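## Task

Bring the small foam block from the shelving at the far end of the aisle and leave it on the desk. Every item that was upright on the floor must still be upright afterwards. The robot must not topple or finish leaning, or the task fails. The result only counts if it stays in place without the robot supporting it.

## Robot and tools

Robot: a Hello Robot Stretch 3 with one arm. It has a two-wheeled base (0.33 m long, 0.34 m wide), a lift that slides up a mast, and a telescoping arm pointing out of the robot's RIGHT side. The gripper cannot be moved forward by the arm; you drive the base for that. The base only drives straight or turns in place, never sideways. It pivots about the point between the drive wheels, 0.05 m behind the front edge. With the arm in and the wrist folded, a turn sweeps a 0.28 m radius; an unfolded, level gripper sticks out past that.

Frames: the base frame has its origin on the floor between the drive wheels, x forward, y left, z up. hand_pose is reported in it, at the point where the closed fingertips meet. The odometry frame is the base frame at the start of the scene. base_odometry heading runs -3.142 to 3.142, positive to the left, and counts wheel slip as motion.

Tool execute_actions takes "actions", a list run in order. Each action can hold "robot", "steps" (1 to 450 control steps at 30 per second; default 1) and "until". {"steps": n} alone just waits. "robot" holds one command, a list of up to 8 commands run one after another (with {"pause_s": s} entries, max 15 s), or {"stop": true}, which brakes everything and clears the queue.
A command may include:
- "base": exactly one of {"translate_m": d} (an offset in metres, straight line from the current base position, forward positive, |d| at most 1) or {"rotate_rad": d} (an offset in radians, turning in place, left/counter-clockwise positive, |d| at most 3.2). It counts from where the base is when that command begins.
- "joints": absolute targets by name; unnamed joints keep their old target. lift_m 0 to 1.1 (arm height on the mast, m); arm_m 0 to 0.52 (extension, m); wrist_yaw_rad -1.345 to 4.42 (0 along the arm, positive toward the front, 3.0 folded over the base); wrist_pitch_rad -1.57 to 0.451 (0 level, negative tips fingers down); wrist_roll_rad -2.911 to 2.911 (0 fingers side by side); gripper_m -0.089 to 0.179 (larger is wider; actual gap is 0.007 m less when nearly shut, 0.025 m less when fully open, zero under 0.007); head_pan_rad -3.953 to 1.73 (0 forward, positive left, -1.57 looks along the arm); head_tilt_rad -1.53 to 0.419 (negative looks down).
- "contact_limits": {"arm_m": effort percent 1 to 100}, the push at which the arm halts; smaller is gentler, too small halts immediately. It holds until the arm's next command.
Motions in one command start together and keep running after the call returns. A new command acts at once and discards the rest of an earlier queue. Any out-of-range number or invalid action rejects the whole call, and nothing in it runs.
"until" ends an action early. {"robot": {"status": "ended"}} with "steps": 450 waits until nothing is moving and no queue runs. You can also compare fields, e.g. {"robot": {"lift_m": [">", 0.3], "base_status": ["!=", "moving"]}}; {"any": {"status": "ended"}} fires when any single motion finishes.

Tool zoom_image: "camera" is head_camera, nav_camera or wrist_camera; "region" is [x0, y0, x1, y1] in pixels from the top-left of that camera's latest image, at most 504 by 504. head_camera and nav_camera ride on the head; wrist_camera is on the gripper.

Tool finished_scene: {"scene": n} ends that scene irreversibly and reports success, then gives the next task. Make sure every motion has ended first.

Results: each call returns one image per camera plus text. base_status shows the progress in brackets (travelled of goal). Statuses: moving, done (within tolerance), off_target (stuck short, maybe still pushing), contact_stop (lift or arm pushed hard and went slack), time_out, stopped, not_commanded, torque_fault (a wrist servo shut off for 10 s; the joint is limp and rejects goals). joint_goals, joint_status, measured_speeds (units per second), refusals and queue/queue_left are listed. Lines starting "refused:" or "dropped:" explain rejected goals or abandoned queue items, counting from 0. "robot.on_its_own" appears when the robot changed a goal itself, a joint is slack or off, a motor is loaded at rest, or the base leans. lidar_m lists 12 distances (m) in 30-degree sectors, 1st ahead, counter-clockwise (4th left, 7th behind, 10th right), at 0.17 m height, "-" for none. wrist_depth_mm and head_depth_mm are 7x7 median depth grids (head one is sideways). base_tilt is in degrees (forward/right positive). motor_effort is percent, positive toward larger values, peak in brackets; readings are biased and noisy.

Gripping: command gripper_m below the object's width to grasp; to let go, open at least 0.02 beyond where the fingers met it. Neither the reading nor "done" proves you hold anything; check the images. Over-squeezing makes the stall guard relax and items may slip.

Speed: the base is fast (0.30 m/s, 1.9 rad/s) only when stowed: lift_m under 0.30, arm_m under 0.03, wrist_yaw_rad over 2.54; otherwise 0.10 m/s and 0.63 rad/s.

Avoid: folding or unfolding the wrist unless lift_m is 0.32 to 0.95, wrist_pitch_rad -0.4 and roll near 0 (after folding, lift may go to 0.25); with yaw below -0.4 keep pitch at -0.5 or lower. Pushing the arm into something rigid with the gripper above roughly 0.45 m can tip the robot, especially a second push. Do not drive while gripping or pressing on something fixed, and beware snagging furniture, mostly when reversing; if it leans, undo in small steps, free the gripper, and lower lift_m to about 0.2. Avoid drops, slams, hard shoves and toppling floor items. Loose objects may occasionally get nudged by outside forces.

Each tool is called in YAML: its name, and indented under it one key for each argument.

## Session

execute_actions:
  actions: []

Scene clock: 0.00 s.
robot.base_odometry: x=+0.000 y=+0.000 heading=+0.000 (m, m, rad; robot's odometry frame)
robot.turned_by_wheels: +0.000 (rad since the last result)
robot.turned_by_imu: +0.000 (rad since the last result)
robot.base_tilt: forward=-0.7 right=-0.1 (deg)
robot.lidar_m: 1.33 1.39 1.83 1.05 0.60 0.66 2.39 2.45 1.63 1.47 1.43 1.42
robot.head_depth_mm: 1342 1331 1331 1326 1320 1321 1311 / 1324 1319 1317 1323 1316 1312 1317 / 1322 1320 1315 1316 1309 1313 1314 / 1326 1312 1303 1308 1311 1307 1296 / 1324 1319 1320 1318 1310 1324 1316 / 1321 1322 1317 1316 1314 1308 1306 / 1304 1314 1306 1309 1304 1302 1303
robot.base_status: not_commanded
robot.joint_positions: lift_m=+0.402 arm_m=+0.002 wrist_yaw_rad=+3.042 wrist_pitch_rad=-0.493 wrist_roll_rad=-0.019 gripper_m=+0.037 head_pan_rad=+0.003 head_tilt_rad=+0.002
robot.joint_goals: lift_m=+0.402 arm_m=+0.002 wrist_yaw_rad=+3.042 wrist_pitch_rad=-0.493 wrist_roll_rad=-0.019 gripper_m=+0.037 head_pan_rad=+0.003 head_tilt_rad=+0.002
robot.joint_status: lift_m=not_commanded arm_m=not_commanded wrist_yaw_rad=not_commanded wrist_pitch_rad=not_commanded wrist_roll_rad=not_commanded gripper_m=not_commanded head_pan_rad=not_commanded head_tilt_rad=not_commanded
robot.measured_speeds: translate_m=+0.000 rotate_rad=+0.000 lift_m=+0.000 arm_m=+0.000 wrist_yaw_rad=+0.000 wrist_pitch_rad=+0.000 wrist_roll_rad=+0.000 head_pan_rad=+0.000 head_tilt_rad=+0.000
robot: refusals=0 queue=idle queue_left=0
robot.motor_effort: left_wheel=+1 right_wheel=-1 lift_m=+20 arm_m=+0 wrist_yaw_rad=+1 wrist_pitch_rad=+4 wrist_roll_rad=+0 gripper_m=+0 head_pan_rad=+0 head_tilt_rad=+1 (%)
robot.hand_pose: x=+0.0000 y=+0.0664 z=+0.3978 quat_wxyz=(+0.205, +0.687, +0.140, +0.683) (m; robot's base frame)
robot.wrist_depth_mm: 449 - 965 - - - - / 483 503 - - - - - / 509 551 - - - - - / 574 604 863 865 854 821 823 / 635 673 - 701 718 698 694 / 607 599 - 584 608 584 579 / 527 537 - - 523 521 517
pictures: head_camera (sideways: a quarter turn clockwise sets it upright), nav_camera (sideways: a quarter turn counterclockwise sets it upright), wrist_camera
Images, in order (width x height): head_camera 896x504, nav_camera 672x504, wrist_camera 644x364.

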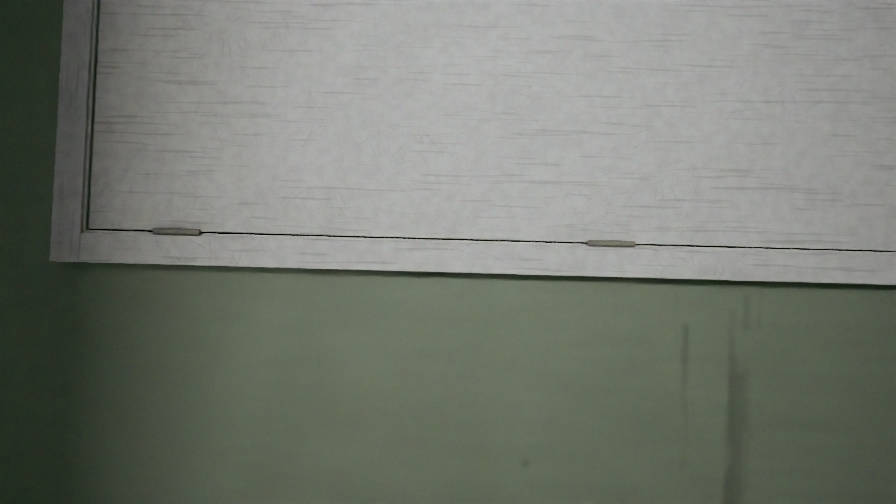

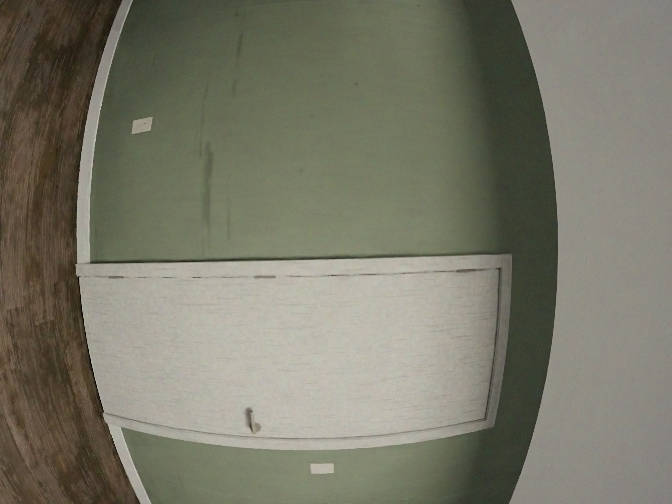

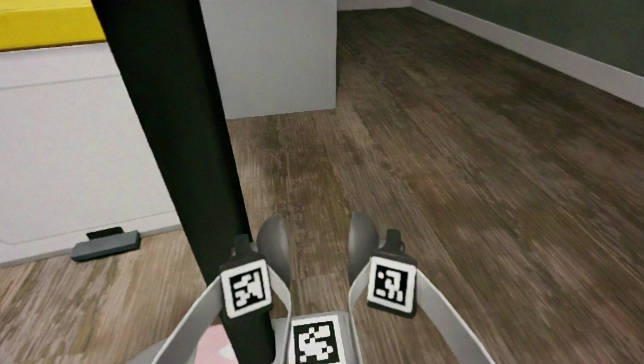

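Looking behind the robot.

execute_actions:
  actions:
    - {"robot":{"joints":{"head_pan_rad":-3.1,"head_tilt_rad":-0.2}},"steps":200,"until":{"robot":{"status":"ended"}}}

Scene clock: 1.97 s.
robot.base_odometry: x=+0.000 y=+0.000 heading=+0.000 (m, m, rad; robot's odometry frame)
robot.turned_by_wheels: +0.000 (rad since the last result)
robot.turned_by_imu: +0.000 (rad since the last result)
robot.base_tilt: forward=-0.6 right=-0.1 (deg)
robot.lidar_m: 1.34 1.39 1.83 1.04 0.60 0.66 2.39 2.45 1.64 1.46 1.43 1.42
robot.head_depth_mm: 2185 2257 2342 2406 2537 2398 1773 / 2176 2261 2351 2421 2505 2368 1763 / 2178 2267 2345 2400 2500 2371 1777 / 2170 2247 2340 2407 2507 2347 1765 / 2195 2251 2325 2431 2494 2349 1752 / 2197 2273 2325 2415 2546 2335 1758 / 2206 2254 2343 2410 2518 2327 1754
robot.base_status: not_commanded
robot.joint_positions: lift_m=+0.402 arm_m=+0.002 wrist_yaw_rad=+3.042 wrist_pitch_rad=-0.493 wrist_roll_rad=-0.019 gripper_m=+0.037 head_pan_rad=-3.093 head_tilt_rad=-0.197
robot.joint_goals: lift_m=+0.402 arm_m=+0.002 wrist_yaw_rad=+3.042 wrist_pitch_rad=-0.493 wrist_roll_rad=-0.019 gripper_m=+0.037 head_pan_rad=-3.100 head_tilt_rad=-0.200
robot.joint_status: lift_m=not_commanded arm_m=not_commanded wrist_yaw_rad=not_commanded wrist_pitch_rad=not_commanded wrist_roll_rad=not_commanded gripper_m=not_commanded head_pan_rad=done head_tilt_rad=done
robot.measured_speeds: translate_m=+0.000 rotate_rad=+0.000 lift_m=+0.000 arm_m=+0.000 wrist_yaw_rad=+0.000 wrist_pitch_rad=+0.000 wrist_roll_rad=+0.000 head_pan_rad=+0.000 head_tilt_rad=+0.000
robot: refusals=0 queue=done queue_left=0
robot.motor_effort: left_wheel=+1(1) right_wheel=+0(0) lift_m=+20(20) arm_m=+0(0) wrist_yaw_rad=+0(0) wrist_pitch_rad=+4(4) wrist_roll_rad=+1(1) gripper_m=+1(0) head_pan_rad=-4(49) head_tilt_rad=-2(24) (%)
robot.hand_pose: x=+0.0000 y=+0.0664 z=+0.3978 quat_wxyz=(+0.205, +0.687, +0.140, +0.683) (m; robot's base frame)
robot.wrist_depth_mm: 445 - 969 - - - - / 475 501 - - - - - / 531 552 - - - - - / 572 617 849 866 838 816 832 / 626 669 - 698 713 684 683 / 605 611 - 591 622 586 583 / 527 529 - - 522 512 511
pictures: head_camera (sideways: a quarter turn clockwise sets it upright), nav_camera (sideways: a quarter turn counterclockwise sets it upright), wrist_camera
Images, in order (width x height): head_camera 896x504, nav_camera 672x504, wrist_camera 644x364.

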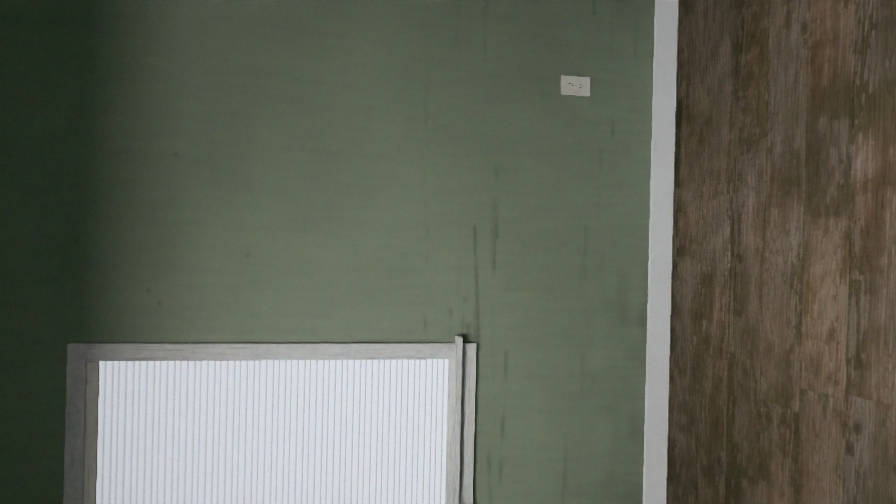

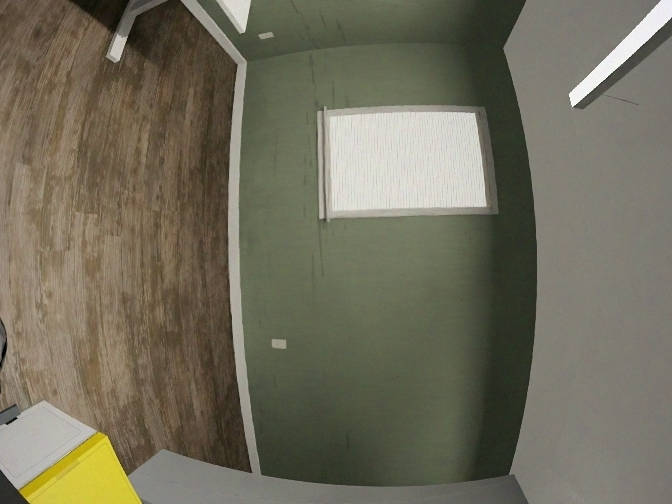

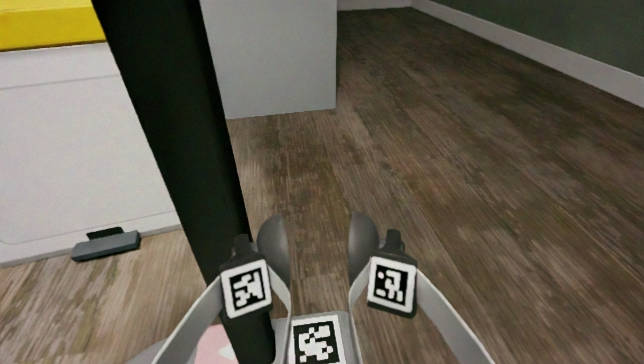

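execute_actions:
  actions:
    - {"robot":{"joints":{"head_pan_rad":-1.57,"head_tilt_rad":-0.3}},"steps":200,"until":{"robot":{"status":"ended"}}}

execute_actions:
  actions:
    - {"robot":{"joints":{"head_pan_rad":1.57,"head_tilt_rad":-0.3}},"steps":200,"until":{"robot":{"status":"ended"}}}

Scene clock: 3.57 s.
robot.base_odometry: x=+0.000 y=+0.000 heading=+0.000 (m, m, rad; robot's odometry frame)
robot.turned_by_wheels: +0.000 (rad since the last result)
robot.turned_by_imu: +0.000 (rad since the last result)
robot.base_tilt: forward=-0.6 right=+0.0 (deg)
robot.lidar_m: 1.33 1.39 1.83 1.05 0.60 0.66 2.40 2.45 1.64 1.47 1.42 1.42
robot.head_depth_mm: 1627 1700 1825 1909 1293 2067 1599 / 1630 1717 1834 1883 1287 2043 1598 / 1617 1701 1806 1878 1360 2058 1582 / 1624 1689 1785 1885 1338 2039 1578 / 1620 1692 1765 1859 1337 2039 1580 / 1605 1683 1774 1831 1338 1813 1566 / 1602 1684 1770 1861 1320 2050 1569
robot.base_status: not_commanded
robot.joint_positions: lift_m=+0.402 arm_m=+0.002 wrist_yaw_rad=+3.042 wrist_pitch_rad=-0.493 wrist_roll_rad=-0.019 gripper_m=+0.037 head_pan_rad=-1.577 head_tilt_rad=-0.296
robot.joint_goals: lift_m=+0.402 arm_m=+0.002 wrist_yaw_rad=+3.042 wrist_pitch_rad=-0.493 wrist_roll_rad=-0.019 gripper_m=+0.037 head_pan_rad=-1.570 head_tilt_rad=-0.300
robot.joint_status: lift_m=not_commanded arm_m=not_commanded wrist_yaw_rad=not_commanded wrist_pitch_rad=not_commanded wrist_roll_rad=not_commanded gripper_m=not_commanded head_pan_rad=done head_tilt_rad=done
robot.measured_speeds: translate_m=+0.000 rotate_rad=+0.000 lift_m=+0.000 arm_m=+0.000 wrist_yaw_rad=+0.000 wrist_pitch_rad=+0.000 wrist_roll_rad=+0.000 head_pan_rad=+0.000 head_tilt_rad=+0.000
robot: refusals=0 queue=done queue_left=0
robot.motor_effort: left_wheel=+0(0) right_wheel=+0(0) lift_m=+20(20) arm_m=+0(0) wrist_yaw_rad=+1(0) wrist_pitch_rad=+4(4) wrist_roll_rad=+1(0) gripper_m=-1(0) head_pan_rad=+4(51) head_tilt_rad=-4(19) (%)
robot.hand_pose: x=+0.0000 y=+0.0664 z=+0.3978 quat_wxyz=(+0.205, +0.687, +0.140, +0.683) (m; robot's base frame)
robot.wrist_depth_mm: 445 - 965 - - - - / 485 501 - - - - - / 519 547 - - - - - / 565 612 830 852 849 845 832 / 624 661 - 699 713 685 684 / 607 604 - 579 608 593 581 / 527 529 - - 516 517 519
pictures: head_camera (sideways: a quarter turn clockwise sets it upright), nav_camera (sideways: a quarter turn counterclockwise sets it upright), wrist_camera
Images, in order (width x height): head_camera 896x504, nav_camera 672x504, wrist_camera 644x364.

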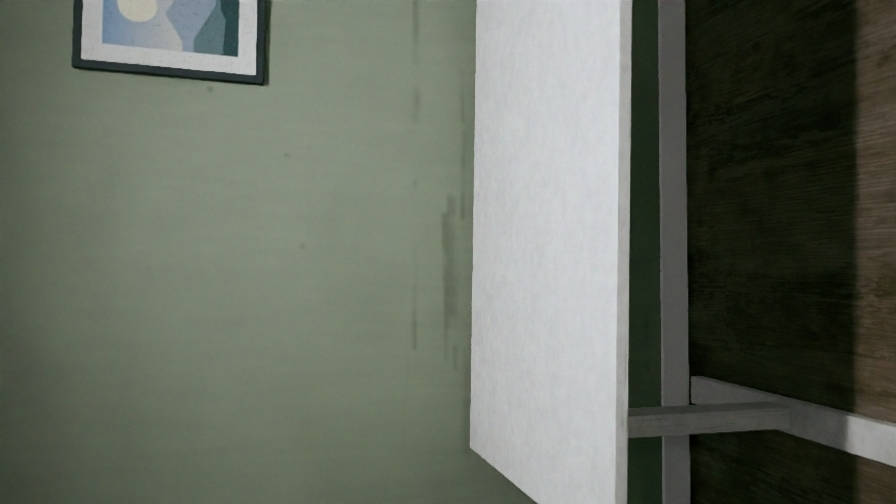

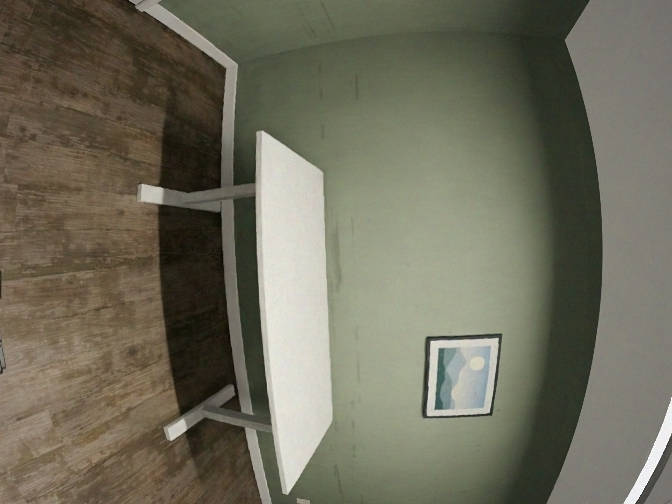

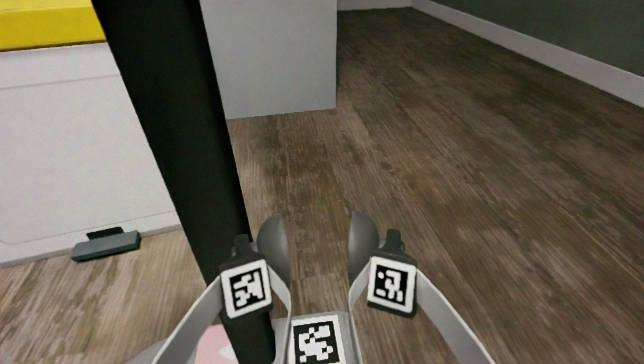

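Scene clock: 5.47 s.
robot.base_odometry: x=+0.000 y=+0.000 heading=+0.000 (m, m, rad; robot's odometry frame)
robot.turned_by_wheels: +0.000 (rad since the last result)
robot.turned_by_imu: +0.000 (rad since the last result)
robot.base_tilt: forward=-0.6 right=-0.1 (deg)
robot.lidar_m: 1.33 1.39 1.83 1.05 0.60 0.66 2.40 2.45 1.63 1.47 1.43 1.42
robot.head_depth_mm: 2640 2754 2891 3077 2892 2038 1593 / 2565 2699 2859 3065 2862 2051 1589 / 900 946 999 1055 1120 1198 1299 / 895 940 994 1047 1117 1185 1266 / 888 939 988 1045 1108 1177 1254 / 887 935 980 1034 1102 1176 1251 / 2492 2648 2799 2964 2786 2010 1560
robot.base_status: not_commanded
robot.joint_positions: lift_m=+0.402 arm_m=+0.002 wrist_yaw_rad=+3.042 wrist_pitch_rad=-0.493 wrist_roll_rad=-0.019 gripper_m=+0.037 head_pan_rad=+1.563 head_tilt_rad=-0.296
robot.joint_goals: lift_m=+0.402 arm_m=+0.002 wrist_yaw_rad=+3.042 wrist_pitch_rad=-0.493 wrist_roll_rad=-0.019 gripper_m=+0.037 head_pan_rad=+1.570 head_tilt_rad=-0.300
robot.joint_status: lift_m=not_commanded arm_m=not_commanded wrist_yaw_rad=not_commanded wrist_pitch_rad=not_commanded wrist_roll_rad=not_commanded gripper_m=not_commanded head_pan_rad=done head_tilt_rad=done
robot.measured_speeds: translate_m=+0.000 rotate_rad=+0.000 lift_m=+0.000 arm_m=+0.000 wrist_yaw_rad=+0.000 wrist_pitch_rad=+0.000 wrist_roll_rad=+0.000 head_pan_rad=+0.000 head_tilt_rad=+0.000
robot: refusals=0 queue=done queue_left=0
robot.motor_effort: left_wheel=+0(0) right_wheel=+0(0) lift_m=+20(20) arm_m=+0(0) wrist_yaw_rad=+1(1) wrist_pitch_rad=+4(5) wrist_roll_rad=+0(0) gripper_m=+0(0) head_pan_rad=+4(50) head_tilt_rad=-3(1) (%)
robot.hand_pose: x=+0.0000 y=+0.0664 z=+0.3978 quat_wxyz=(+0.205, +0.687, +0.140, +0.683) (m; robot's base frame)
robot.wrist_depth_mm: 447 - 978 - - - - / 469 503 - - - - - / 525 554 - - - - - / 572 610 852 824 836 827 832 / 629 653 - 701 713 694 679 / 608 607 - 589 610 587 580 / 529 531 - - 519 523 509
pictures: head_camera (sideways: a quarter turn clockwise sets it upright), nav_camera (sideways: a quarter turn counterclockwise sets it upright), wrist_camera
Images, in order (width x height): head_camera 896x504, nav_camera 672x504, wrist_camera 644x364.

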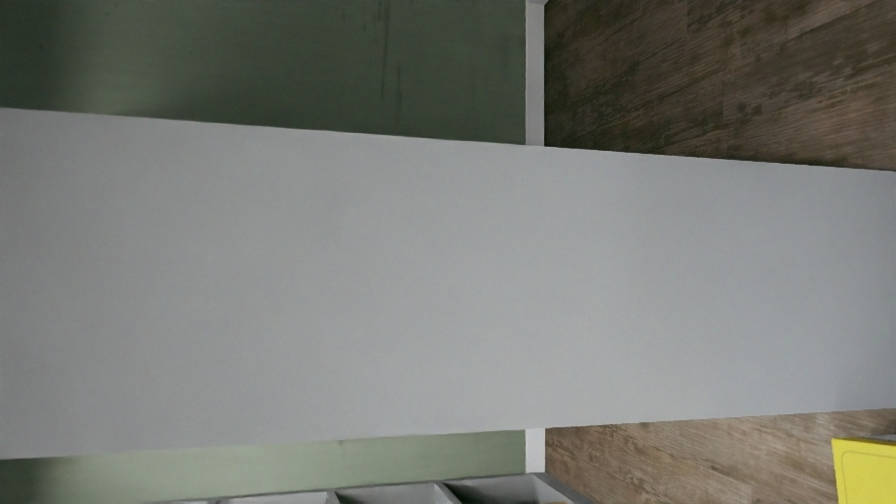

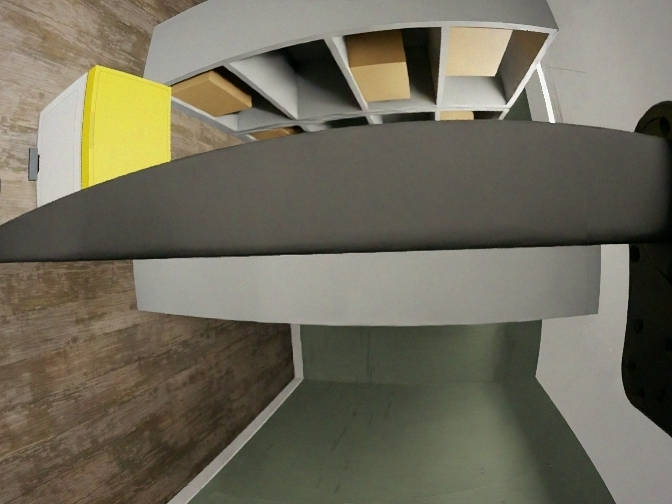

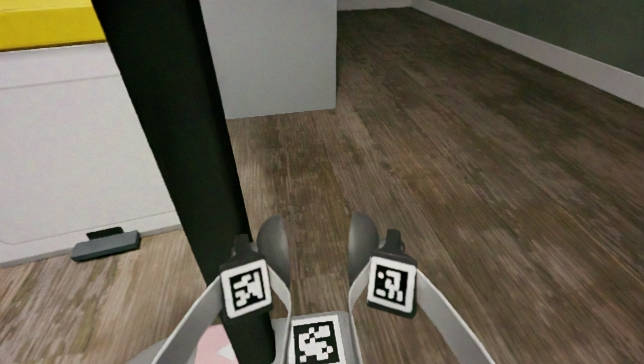

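execute_actions:
  actions:
    - {"robot":{"base":{"rotate_rad":1.57},"joints":{"head_pan_rad":0.7,"head_tilt_rad":-0.2}},"steps":300,"until":{"robot":{"status":"ended"}}}

Scene clock: 9.07 s.
robot.base_odometry: x=+0.000 y=+0.000 heading=+1.570 (m, m, rad; robot's odometry frame)
robot.turned_by_wheels: +1.570 (rad since the last result)
robot.turned_by_imu: +1.554 (rad since the last result)
robot.base_tilt: forward=-0.6 right=-0.1 (deg)
robot.lidar_m: 1.05 0.55 0.65 2.39 2.44 1.64 1.85 1.42 1.43 1.33 1.39 1.81
robot.head_depth_mm: 2684 2258 2785 2842 2848 2316 1743 / 1896 1930 1949 2049 2148 2172 1745 / 1547 1460 1660 1660 2064 1880 1738 / 1205 1251 1516 1444 1781 1581 1489 / 1255 1305 1347 1402 1459 1518 1572 / 1363 1421 1487 1541 1605 1692 1688 / 2573 2644 2737 2822 2859 2262 1709
robot.base_status: done (rotate_rad +1.5699 of +1.5700)
robot.joint_positions: lift_m=+0.402 arm_m=+0.002 wrist_yaw_rad=+3.042 wrist_pitch_rad=-0.493 wrist_roll_rad=-0.019 gripper_m=+0.037 head_pan_rad=+0.707 head_tilt_rad=-0.211
robot.joint_goals: lift_m=+0.402 arm_m=+0.002 wrist_yaw_rad=+3.042 wrist_pitch_rad=-0.493 wrist_roll_rad=-0.019 gripper_m=+0.037 head_pan_rad=+0.700 head_tilt_rad=-0.200
robot.joint_status: lift_m=not_commanded arm_m=not_commanded wrist_yaw_rad=not_commanded wrist_pitch_rad=not_commanded wrist_roll_rad=not_commanded gripper_m=not_commanded head_pan_rad=done head_tilt_rad=done
robot.measured_speeds: translate_m=+0.000 rotate_rad=+0.000 lift_m=+0.000 arm_m=+0.000 wrist_yaw_rad=+0.000 wrist_pitch_rad=+0.000 wrist_roll_rad=+0.000 head_pan_rad=+0.000 head_tilt_rad=+0.000
robot: refusals=0 queue=done queue_left=0
robot.motor_effort: left_wheel=-1(3) right_wheel=+2(4) lift_m=+20(20) arm_m=+0(0) wrist_yaw_rad=+0(0) wrist_pitch_rad=+4(4) wrist_roll_rad=+0(0) gripper_m=-1(0) head_pan_rad=-4(47) head_tilt_rad=+8(23) (%)
robot.hand_pose: x=+0.0000 y=+0.0664 z=+0.3978 quat_wxyz=(+0.205, +0.687, +0.140, +0.683) (m; robot's base frame)
robot.wrist_depth_mm: - - - - - 619 472 / - - - - - 653 491 / - - - - - 678 507 / 876 854 866 836 845 706 518 / 712 709 - 708 718 673 544 / 594 600 - 596 603 588 571 / 530 541 - - 515 513 517
pictures: head_camera (sideways: a quarter turn clockwise sets it upright), nav_camera (sideways: a quarter turn counterclockwise sets it upright), wrist_camera
Images, in order (width x height): head_camera 896x504, nav_camera 672x504, wrist_camera 644x364.

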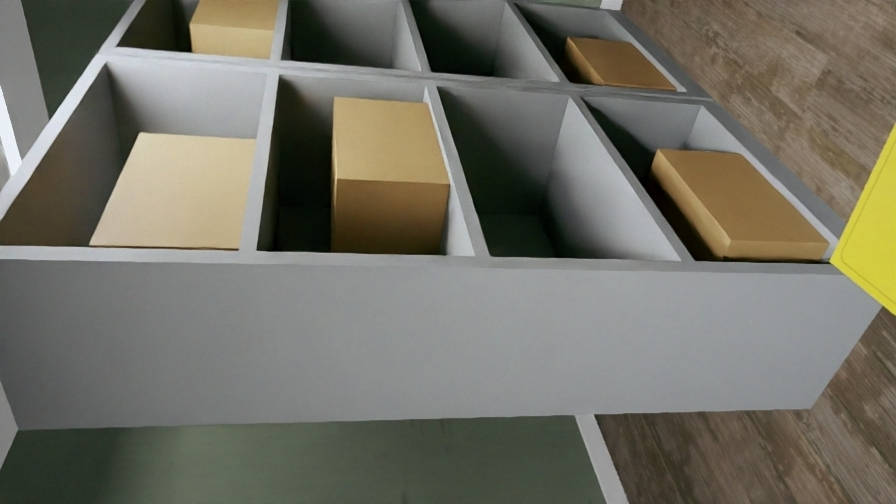

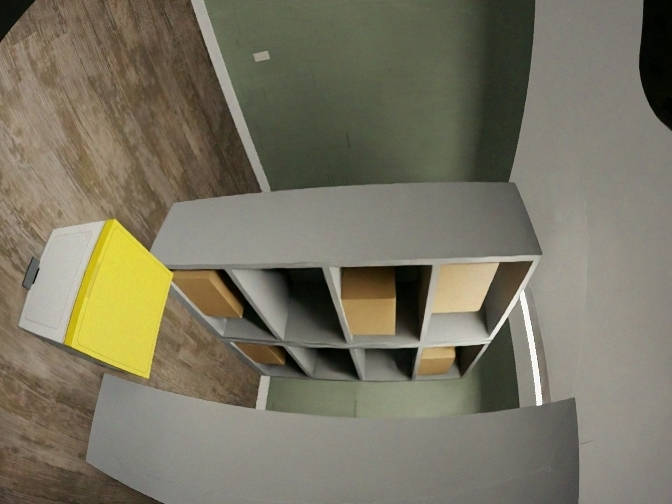

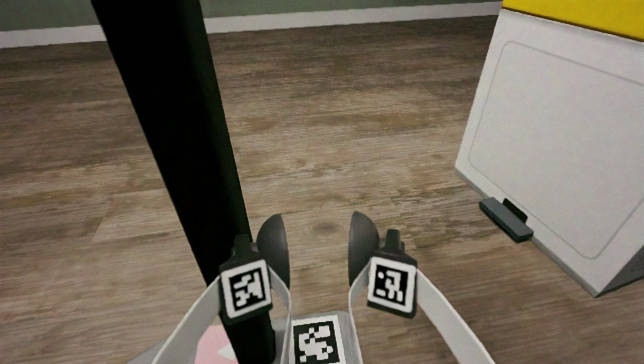

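execute_actions:
  actions:
    - {"robot":{"base":{"rotate_rad":1.57},"joints":{"head_pan_rad":-1.57,"head_tilt_rad":-0.1}},"steps":300,"until":{"robot":{"status":"ended"}}}
    - {"robot":{"base":{"translate_m":0.65}},"steps":400,"until":{"robot":{"status":"ended"}}}

Scene clock: 20.53 s.
robot.base_odometry: x=-0.650 y=+0.001 heading=+3.140 (m, m, rad; robot's odometry frame)
robot.turned_by_wheels: +1.570 (rad since the last result)
robot.turned_by_imu: +1.552 (rad since the last result)
robot.base_tilt: forward=-0.7 right=+0.0 (deg)
robot.lidar_m: 1.75 1.79 2.03 1.44 1.73 2.12 1.98 2.05 0.46 0.43 1.01 1.87
robot.head_depth_mm: 1324 1273 1352 1870 1279 1235 1167 / 2369 1810 1835 1867 1887 1588 1598 / 2415 2750 2772 2814 2856 2445 1984 / 2400 2769 2785 2804 2932 2794 1982 / 2432 2737 2784 2841 2863 2611 1951 / 1291 1252 1771 1306 1526 1624 1418 / 889 906 921 938 962 981 999
robot.base_status: done (translate_m +0.6500 of +0.6500)
robot.joint_positions: lift_m=+0.402 arm_m=+0.002 wrist_yaw_rad=+3.042 wrist_pitch_rad=-0.493 wrist_roll_rad=-0.019 gripper_m=+0.037 head_pan_rad=-1.563 head_tilt_rad=-0.112
robot.joint_goals: lift_m=+0.402 arm_m=+0.002 wrist_yaw_rad=+3.042 wrist_pitch_rad=-0.493 wrist_roll_rad=-0.019 gripper_m=+0.037 head_pan_rad=-1.570 head_tilt_rad=-0.100
robot.joint_status: lift_m=not_commanded arm_m=not_commanded wrist_yaw_rad=not_commanded wrist_pitch_rad=not_commanded wrist_roll_rad=not_commanded gripper_m=not_commanded head_pan_rad=done head_tilt_rad=done
robot.measured_speeds: translate_m=+0.000 rotate_rad=+0.000 lift_m=+0.000 arm_m=+0.000 wrist_yaw_rad=+0.000 wrist_pitch_rad=+0.000 wrist_roll_rad=+0.000 head_pan_rad=+0.000 head_tilt_rad=+0.000
robot: refusals=0 queue=done queue_left=0
robot.motor_effort: left_wheel=-1(4) right_wheel=+1(6) lift_m=+20(20) arm_m=+0(0) wrist_yaw_rad=+1(1) wrist_pitch_rad=+4(4) wrist_roll_rad=+0(0) gripper_m=+1(0) head_pan_rad=-4(51) head_tilt_rad=+8(22) (%)
robot.hand_pose: x=+0.0000 y=+0.0664 z=+0.3978 quat_wxyz=(+0.205, +0.687, +0.140, +0.683) (m; robot's base frame)
robot.wrist_depth_mm: - - - - - - - / - - - - - - - / - - - - - - - / 863 872 866 826 840 847 829 / 713 701 - 711 713 690 705 / 609 603 - 584 617 586 584 / 520 531 - - 512 519 515
pictures: head_camera (sideways: a quarter turn clockwise sets it upright), nav_camera (sideways: a quarter turn counterclockwise sets it upright), wrist_camera
Images, in order (width x height): head_camera 896x504, nav_camera 672x504, wrist_camera 644x364.

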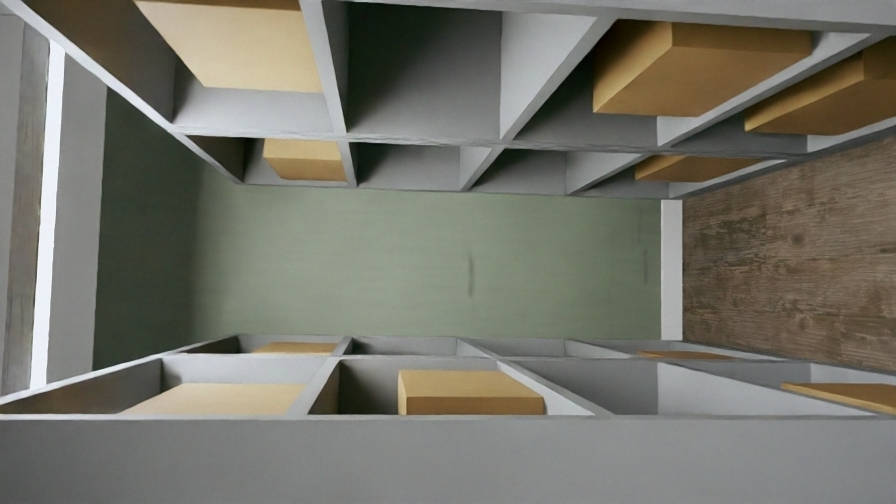

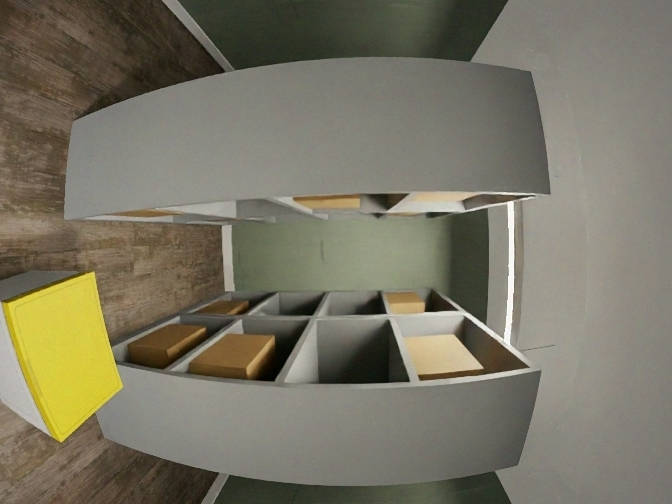

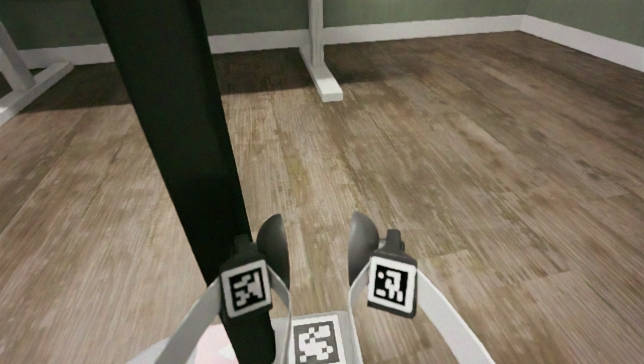

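execute_actions:
  actions:
    - {"robot":{"joints":{"head_tilt_rad":-0.9}},"steps":100,"until":{"robot":{"status":"ended"}}}

Scene clock: 21.70 s.
robot.base_odometry: x=-0.650 y=+0.001 heading=+3.140 (m, m, rad; robot's odometry frame)
robot.turned_by_wheels: +0.000 (rad since the last result)
robot.turned_by_imu: +0.000 (rad since the last result)
robot.base_tilt: forward=-0.6 right=-0.1 (deg)
robot.lidar_m: 1.75 1.78 2.03 1.44 1.73 2.12 1.98 2.04 0.46 0.43 1.01 1.87
robot.head_depth_mm: 1287 1275 1281 1082 958 1211 1141 / 1713 1783 1777 1085 953 1208 1155 / 2583 2362 1995 1086 938 1147 1167 / 2635 2455 1986 1606 1282 1239 1169 / 2568 2354 1952 1640 1439 1266 1138 / 1637 1287 1233 1465 1445 1265 1132 / 869 1004 1200 1453 1437 1254 1135
robot.base_status: done (translate_m +0.6500 of +0.6500)
robot.joint_positions: lift_m=+0.402 arm_m=+0.002 wrist_yaw_rad=+3.042 wrist_pitch_rad=-0.493 wrist_roll_rad=-0.019 gripper_m=+0.037 head_pan_rad=-1.563 head_tilt_rad=-0.888
robot.joint_goals: lift_m=+0.402 arm_m=+0.002 wrist_yaw_rad=+3.042 wrist_pitch_rad=-0.493 wrist_roll_rad=-0.019 gripper_m=+0.037 head_pan_rad=-1.570 head_tilt_rad=-0.900
robot.joint_status: lift_m=not_commanded arm_m=not_commanded wrist_yaw_rad=not_commanded wrist_pitch_rad=not_commanded wrist_roll_rad=not_commanded gripper_m=not_commanded head_pan_rad=done head_tilt_rad=done
robot.measured_speeds: translate_m=+0.000 rotate_rad=+0.000 lift_m=+0.000 arm_m=+0.000 wrist_yaw_rad=+0.000 wrist_pitch_rad=+0.000 wrist_roll_rad=+0.000 head_pan_rad=+0.000 head_tilt_rad=+0.000
robot: refusals=0 queue=done queue_left=0
robot.motor_effort: left_wheel=-1(2) right_wheel=+2(1) lift_m=+20(20) arm_m=+0(0) wrist_yaw_rad=+0(0) wrist_pitch_rad=+4(5) wrist_roll_rad=+0(0) gripper_m=+0(0) head_pan_rad=-3(3) head_tilt_rad=-8(57) (%)
robot.hand_pose: x=+0.0000 y=+0.0664 z=+0.3978 quat_wxyz=(+0.205, +0.687, +0.140, +0.683) (m; robot's base frame)
robot.wrist_depth_mm: - - - - - - - / - - - - - - - / - - - - - - - / 845 853 847 846 823 833 827 / 718 712 - 702 720 681 690 / 608 608 - 595 620 589 587 / 528 532 - - 516 509 508
pictures: head_camera (sideways: a quarter turn clockwise sets it upright), nav_camera (sideways: a quarter turn counterclockwise sets it upright), wrist_camera
Images, in order (width x height): head_camera 896x504, nav_camera 672x504, wrist_camera 644x364.

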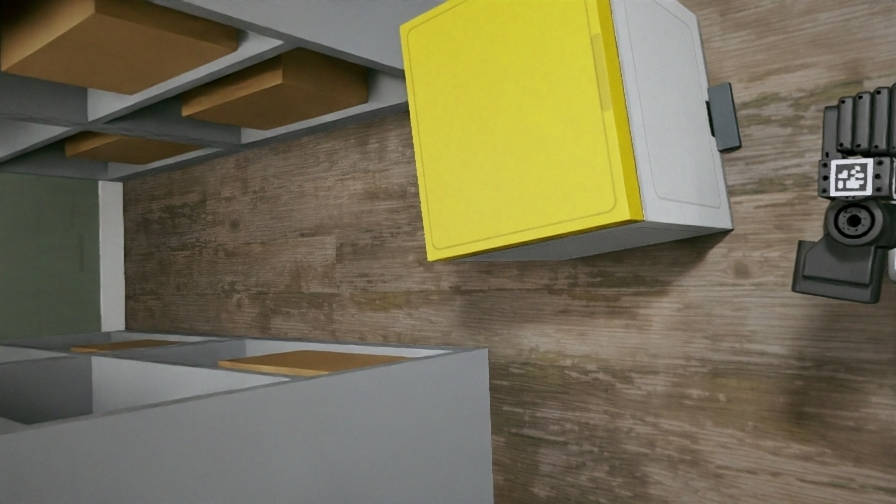

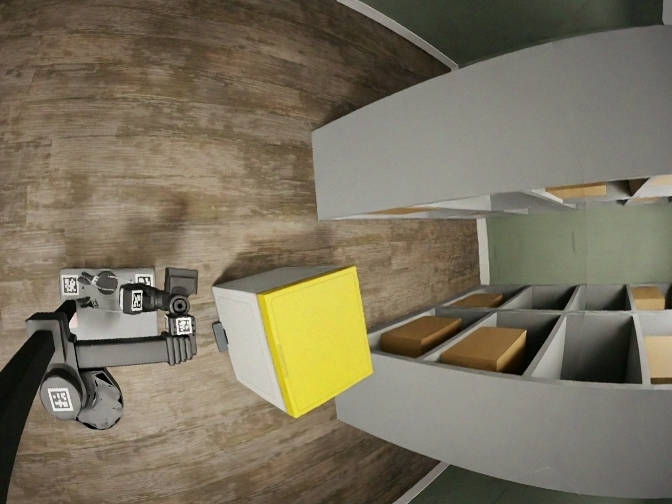

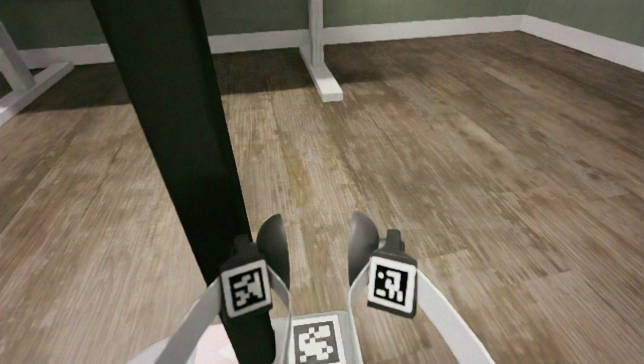

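execute_actions:
  actions:
    - {"robot":[{"base":{"translate_m":0.55}},{"base":{"rotate_rad":-1.57}},{"base":{"translate_m":0.62}},{"base":{"rotate_rad":-1.57},"joints":{"head_pan_rad":0,"head_tilt_rad":-0.9}}],"steps":450,"until":{"robot":{"status":"ended"}}}
    - {"steps":450,"until":{"robot":{"status":"ended"}}}

Scene clock: 43.20 s.
robot.base_odometry: x=-1.199 y=+0.622 heading=+0.000 (m, m, rad; robot's odometry frame)
robot.turned_by_wheels: -3.140 (rad since the last result)
robot.turned_by_imu: -3.116 (rad since the last result)
robot.base_tilt: forward=-0.7 right=-0.1 (deg)
robot.lidar_m: 0.53 0.53 0.35 0.33 0.33 1.32 1.25 1.28 1.67 2.09 2.56 0.59
robot.head_depth_mm: 2312 2443 1989 1676 1447 1276 1136 / 2319 2450 1994 1681 1380 1271 1133 / 2302 2455 1975 1082 1044 1267 1133 / 2299 2462 1991 1083 1000 1244 1134 / 2295 2436 1975 1084 994 1251 1131 / 2274 2397 1916 1618 1454 1271 1130 / 1229 1203 1207 1512 1435 1264 1083
robot.base_status: done (rotate_rad -1.5699 of -1.5700)
robot.joint_positions: lift_m=+0.402 arm_m=+0.002 wrist_yaw_rad=+3.042 wrist_pitch_rad=-0.493 wrist_roll_rad=-0.019 gripper_m=+0.037 head_pan_rad=-0.007 head_tilt_rad=-0.889
robot.joint_goals: lift_m=+0.402 arm_m=+0.002 wrist_yaw_rad=+3.042 wrist_pitch_rad=-0.493 wrist_roll_rad=-0.019 gripper_m=+0.037 head_pan_rad=+0.000 head_tilt_rad=-0.900
robot.joint_status: lift_m=not_commanded arm_m=not_commanded wrist_yaw_rad=not_commanded wrist_pitch_rad=not_commanded wrist_roll_rad=not_commanded gripper_m=not_commanded head_pan_rad=done head_tilt_rad=done
robot.measured_speeds: translate_m=+0.000 rotate_rad=+0.000 lift_m=+0.000 arm_m=+0.000 wrist_yaw_rad=+0.000 wrist_pitch_rad=+0.000 wrist_roll_rad=+0.000 head_pan_rad=+0.000 head_tilt_rad=+0.000
robot: refusals=0 queue=done queue_left=0
robot.motor_effort: left_wheel=+3(7) right_wheel=-3(5) lift_m=+20(20) arm_m=+0(1) wrist_yaw_rad=+0(0) wrist_pitch_rad=+4(4) wrist_roll_rad=+1(0) gripper_m=-1(0) head_pan_rad=+4(49) head_tilt_rad=-7(9) (%)
robot.hand_pose: x=+0.0000 y=+0.0664 z=+0.3978 quat_wxyz=(+0.205, +0.687, +0.140, +0.683) (m; robot's base frame)
robot.wrist_depth_mm: - - 327 345 363 384 925 / - - 358 378 404 434 914 / - - 395 417 447 954 937 / 866 846 450 479 507 801 828 / 713 715 - 541 592 680 687 / 605 607 - 577 606 593 584 / 528 528 - - 522 518 519
pictures: head_camera (sideways: a quarter turn clockwise sets it upright), nav_camera (sideways: a quarter turn counterclockwise sets it upright), wrist_camera
Images, in order (width x height): head_camera 896x504, nav_camera 672x504, wrist_camera 644x364.

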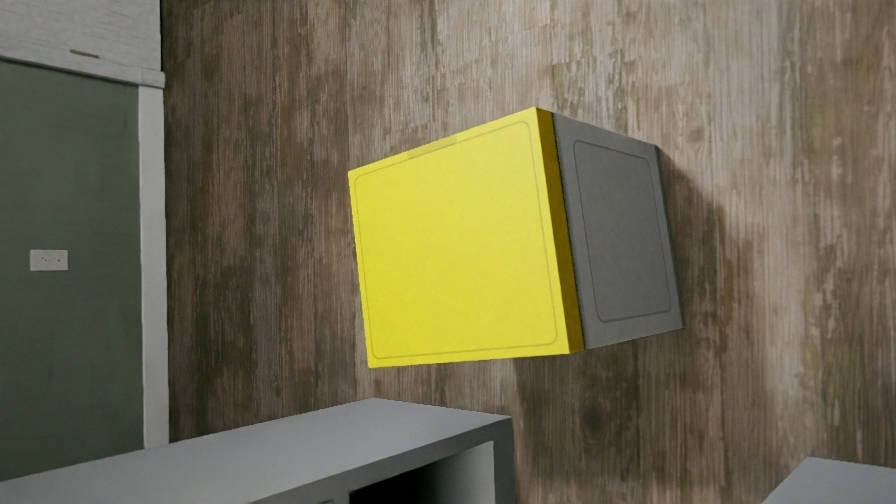

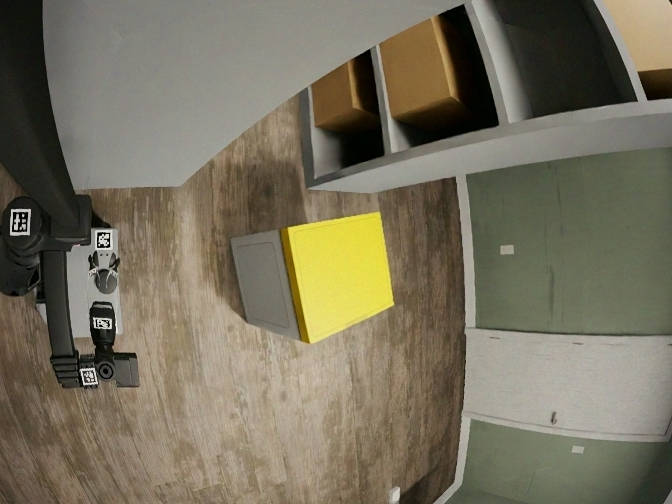

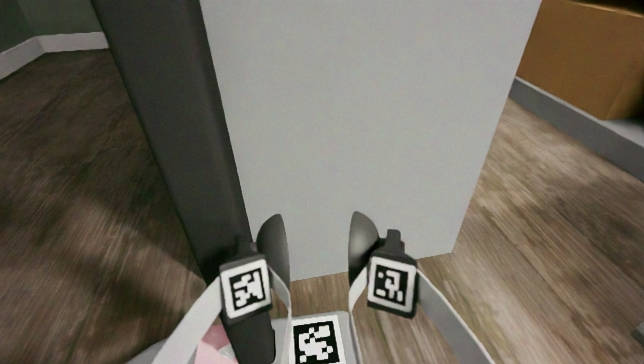

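execute_actions:
  actions:
    - {"robot":{"base":{"translate_m":0.75}},"steps":450,"until":{"robot":{"status":"ended"}}}

Scene clock: 51.83 s.
robot.base_odometry: x=-0.449 y=+0.622 heading=+0.000 (m, m, rad; robot's odometry frame)
robot.turned_by_wheels: +0.000 (rad since the last result)
robot.turned_by_imu: -0.003 (rad since the last result)
robot.base_tilt: forward=-0.7 right=-0.1 (deg)
robot.lidar_m: - - 0.72 0.71 0.69 0.57 2.00 2.04 2.66 0.20 0.15 -
robot.head_depth_mm: 1604 1880 1994 1675 1446 1268 1116 / 1620 1865 2011 1675 1448 826 737 / 1618 1872 1995 1672 1441 822 735 / 1605 1873 1999 1673 1441 822 734 / 1589 1832 1980 1675 1449 821 737 / 1587 1838 1983 1666 1449 1271 1100 / 1581 1815 1981 1667 1438 1221 1119
robot.base_status: done (translate_m +0.7500 of +0.7500)
robot.joint_positions: lift_m=+0.402 arm_m=+0.002 wrist_yaw_rad=+3.042 wrist_pitch_rad=-0.493 wrist_roll_rad=-0.019 gripper_m=+0.037 head_pan_rad=-0.007 head_tilt_rad=-0.890
robot.joint_goals: lift_m=+0.402 arm_m=+0.002 wrist_yaw_rad=+3.042 wrist_pitch_rad=-0.493 wrist_roll_rad=-0.019 gripper_m=+0.037 head_pan_rad=+0.000 head_tilt_rad=-0.900
robot.joint_status: lift_m=not_commanded arm_m=not_commanded wrist_yaw_rad=not_commanded wrist_pitch_rad=not_commanded wrist_roll_rad=not_commanded gripper_m=not_commanded head_pan_rad=done head_tilt_rad=done
robot.measured_speeds: translate_m=+0.000 rotate_rad=+0.000 lift_m=+0.000 arm_m=+0.000 wrist_yaw_rad=+0.000 wrist_pitch_rad=+0.000 wrist_roll_rad=+0.000 head_pan_rad=+0.000 head_tilt_rad=+0.000
robot: refusals=0 queue=done queue_left=0
robot.motor_effort: left_wheel=+4(23) right_wheel=+5(20) lift_m=+20(20) arm_m=-1(1) wrist_yaw_rad=+0(1) wrist_pitch_rad=+4(5) wrist_roll_rad=+0(1) gripper_m=-1(0) head_pan_rad=+4(3) head_tilt_rad=-8(7) (%)
robot.hand_pose: x=+0.0000 y=+0.0664 z=+0.3978 quat_wxyz=(+0.205, +0.687, +0.140, +0.683) (m; robot's base frame)
robot.wrist_depth_mm: - - - - 436 437 459 / 670 914 - - 450 198 196 / 648 917 - 986 164 146 145 / 633 833 843 858 156 116 116 / 631 712 - 709 148 100 96 / 565 606 - 587 132 93 82 / 527 531 - - 199 91 73
pictures: head_camera (sideways: a quarter turn clockwise sets it upright), nav_camera (sideways: a quarter turn counterclockwise sets it upright), wrist_camera
Images, in order (width x height): head_camera 896x504, nav_camera 672x504, wrist_camera 644x364.

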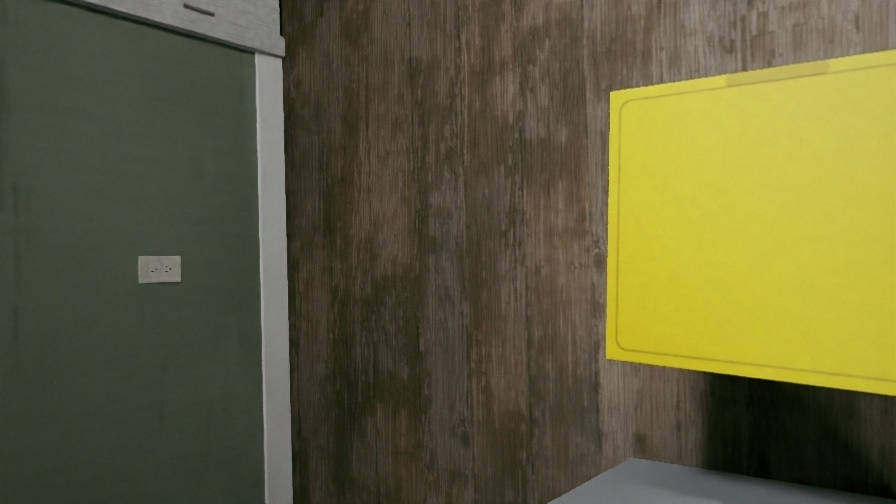

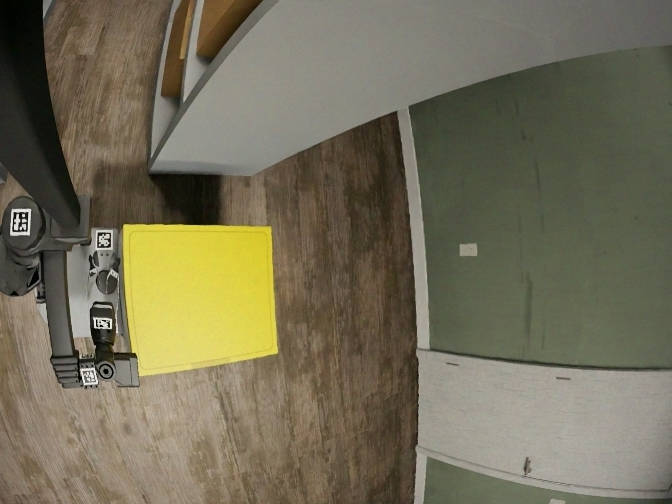

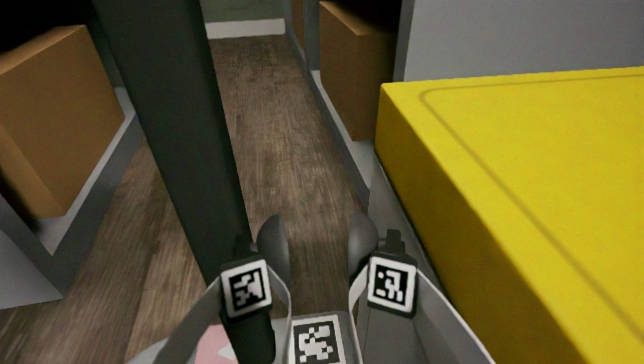

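execute_actions:
  actions:
    - {"robot":[{"base":{"translate_m":0.13}},{"base":{"translate_m":-0.35}},{"base":{"rotate_rad":1.57},"joints":{"head_tilt_rad":-0.3}}],"steps":450,"until":{"robot":{"status":"ended"}}}

Scene clock: 62.40 s.
robot.base_odometry: x=-0.670 y=+0.622 heading=+1.570 (m, m, rad; robot's odometry frame)
robot.turned_by_wheels: +1.570 (rad since the last result)
robot.turned_by_imu: +1.554 (rad since the last result)
robot.base_tilt: forward=-0.6 right=+0.0 (deg)
robot.lidar_m: 1.26 0.42 0.48 1.78 1.81 2.36 2.06 2.27 0.41 0.40 0.41 0.54
robot.head_depth_mm: 1096 1148 1209 1244 1339 1082 1123 / 1703 1634 2086 2105 1427 1471 1480 / 1946 2051 2143 2268 2372 1952 1564 / 1945 2072 2175 2285 2410 2001 1575 / 1932 2040 2156 2291 2388 1979 1561 / 1751 1816 2015 2086 1615 1436 1469 / 1033 1093 905 903 1288 1164 949
robot.base_status: done (rotate_rad +1.5699 of +1.5700)
robot.joint_positions: lift_m=+0.402 arm_m=+0.002 wrist_yaw_rad=+3.042 wrist_pitch_rad=-0.493 wrist_roll_rad=-0.019 gripper_m=+0.037 head_pan_rad=-0.007 head_tilt_rad=-0.310
robot.joint_goals: lift_m=+0.402 arm_m=+0.002 wrist_yaw_rad=+3.042 wrist_pitch_rad=-0.493 wrist_roll_rad=-0.019 gripper_m=+0.037 head_pan_rad=+0.000 head_tilt_rad=-0.300
robot.joint_status: lift_m=not_commanded arm_m=not_commanded wrist_yaw_rad=not_commanded wrist_pitch_rad=not_commanded wrist_roll_rad=not_commanded gripper_m=not_commanded head_pan_rad=done head_tilt_rad=done
robot.measured_speeds: translate_m=+0.000 rotate_rad=+0.000 lift_m=+0.000 arm_m=+0.000 wrist_yaw_rad=+0.000 wrist_pitch_rad=+0.000 wrist_roll_rad=+0.000 head_pan_rad=+0.000 head_tilt_rad=+0.000
robot: refusals=0 queue=done queue_left=0
robot.motor_effort: left_wheel=-1(8) right_wheel=+2(10) lift_m=+20(20) arm_m=+0(1) wrist_yaw_rad=+1(0) wrist_pitch_rad=+4(5) wrist_roll_rad=+0(0) gripper_m=+0(0) head_pan_rad=+4(3) head_tilt_rad=+6(45) (%)
robot.hand_pose: x=+0.0000 y=+0.0664 z=+0.3978 quat_wxyz=(+0.205, +0.687, +0.140, +0.683) (m; robot's base frame)
robot.wrist_depth_mm: - - - - - 471 351 / - - - - - 493 359 / - - - - 835 505 378 / 867 856 846 839 794 520 430 / 714 701 - 712 691 537 554 / 600 602 - 580 617 569 579 / 525 527 - - 521 512 508
pictures: head_camera (sideways: a quarter turn clockwise sets it upright), nav_camera (sideways: a quarter turn counterclockwise sets it upright), wrist_camera
Images, in order (width x height): head_camera 896x504, nav_camera 672x504, wrist_camera 644x364.

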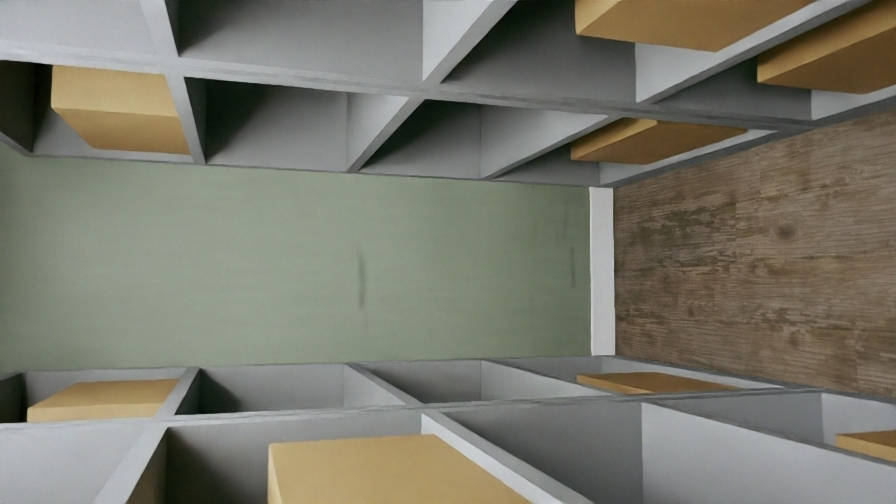

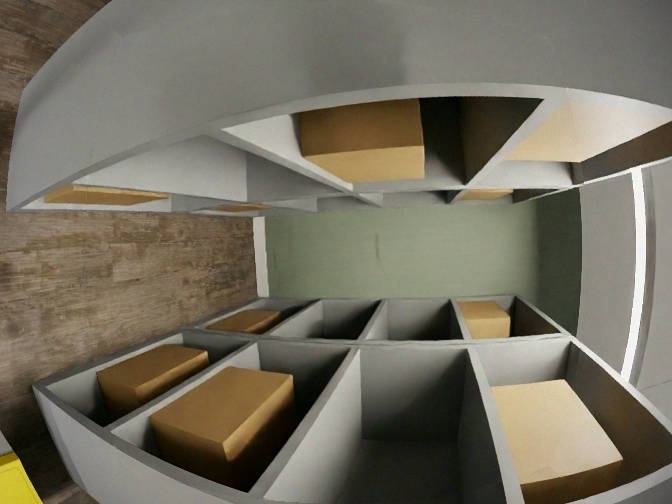

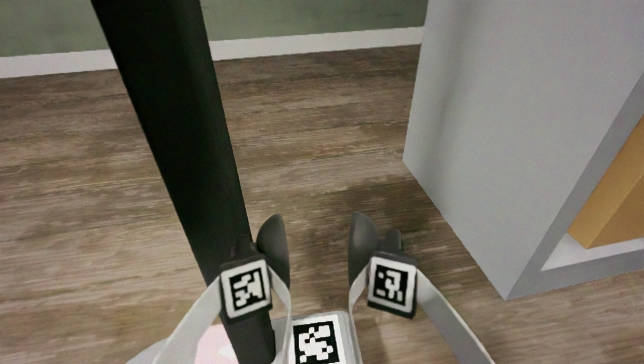

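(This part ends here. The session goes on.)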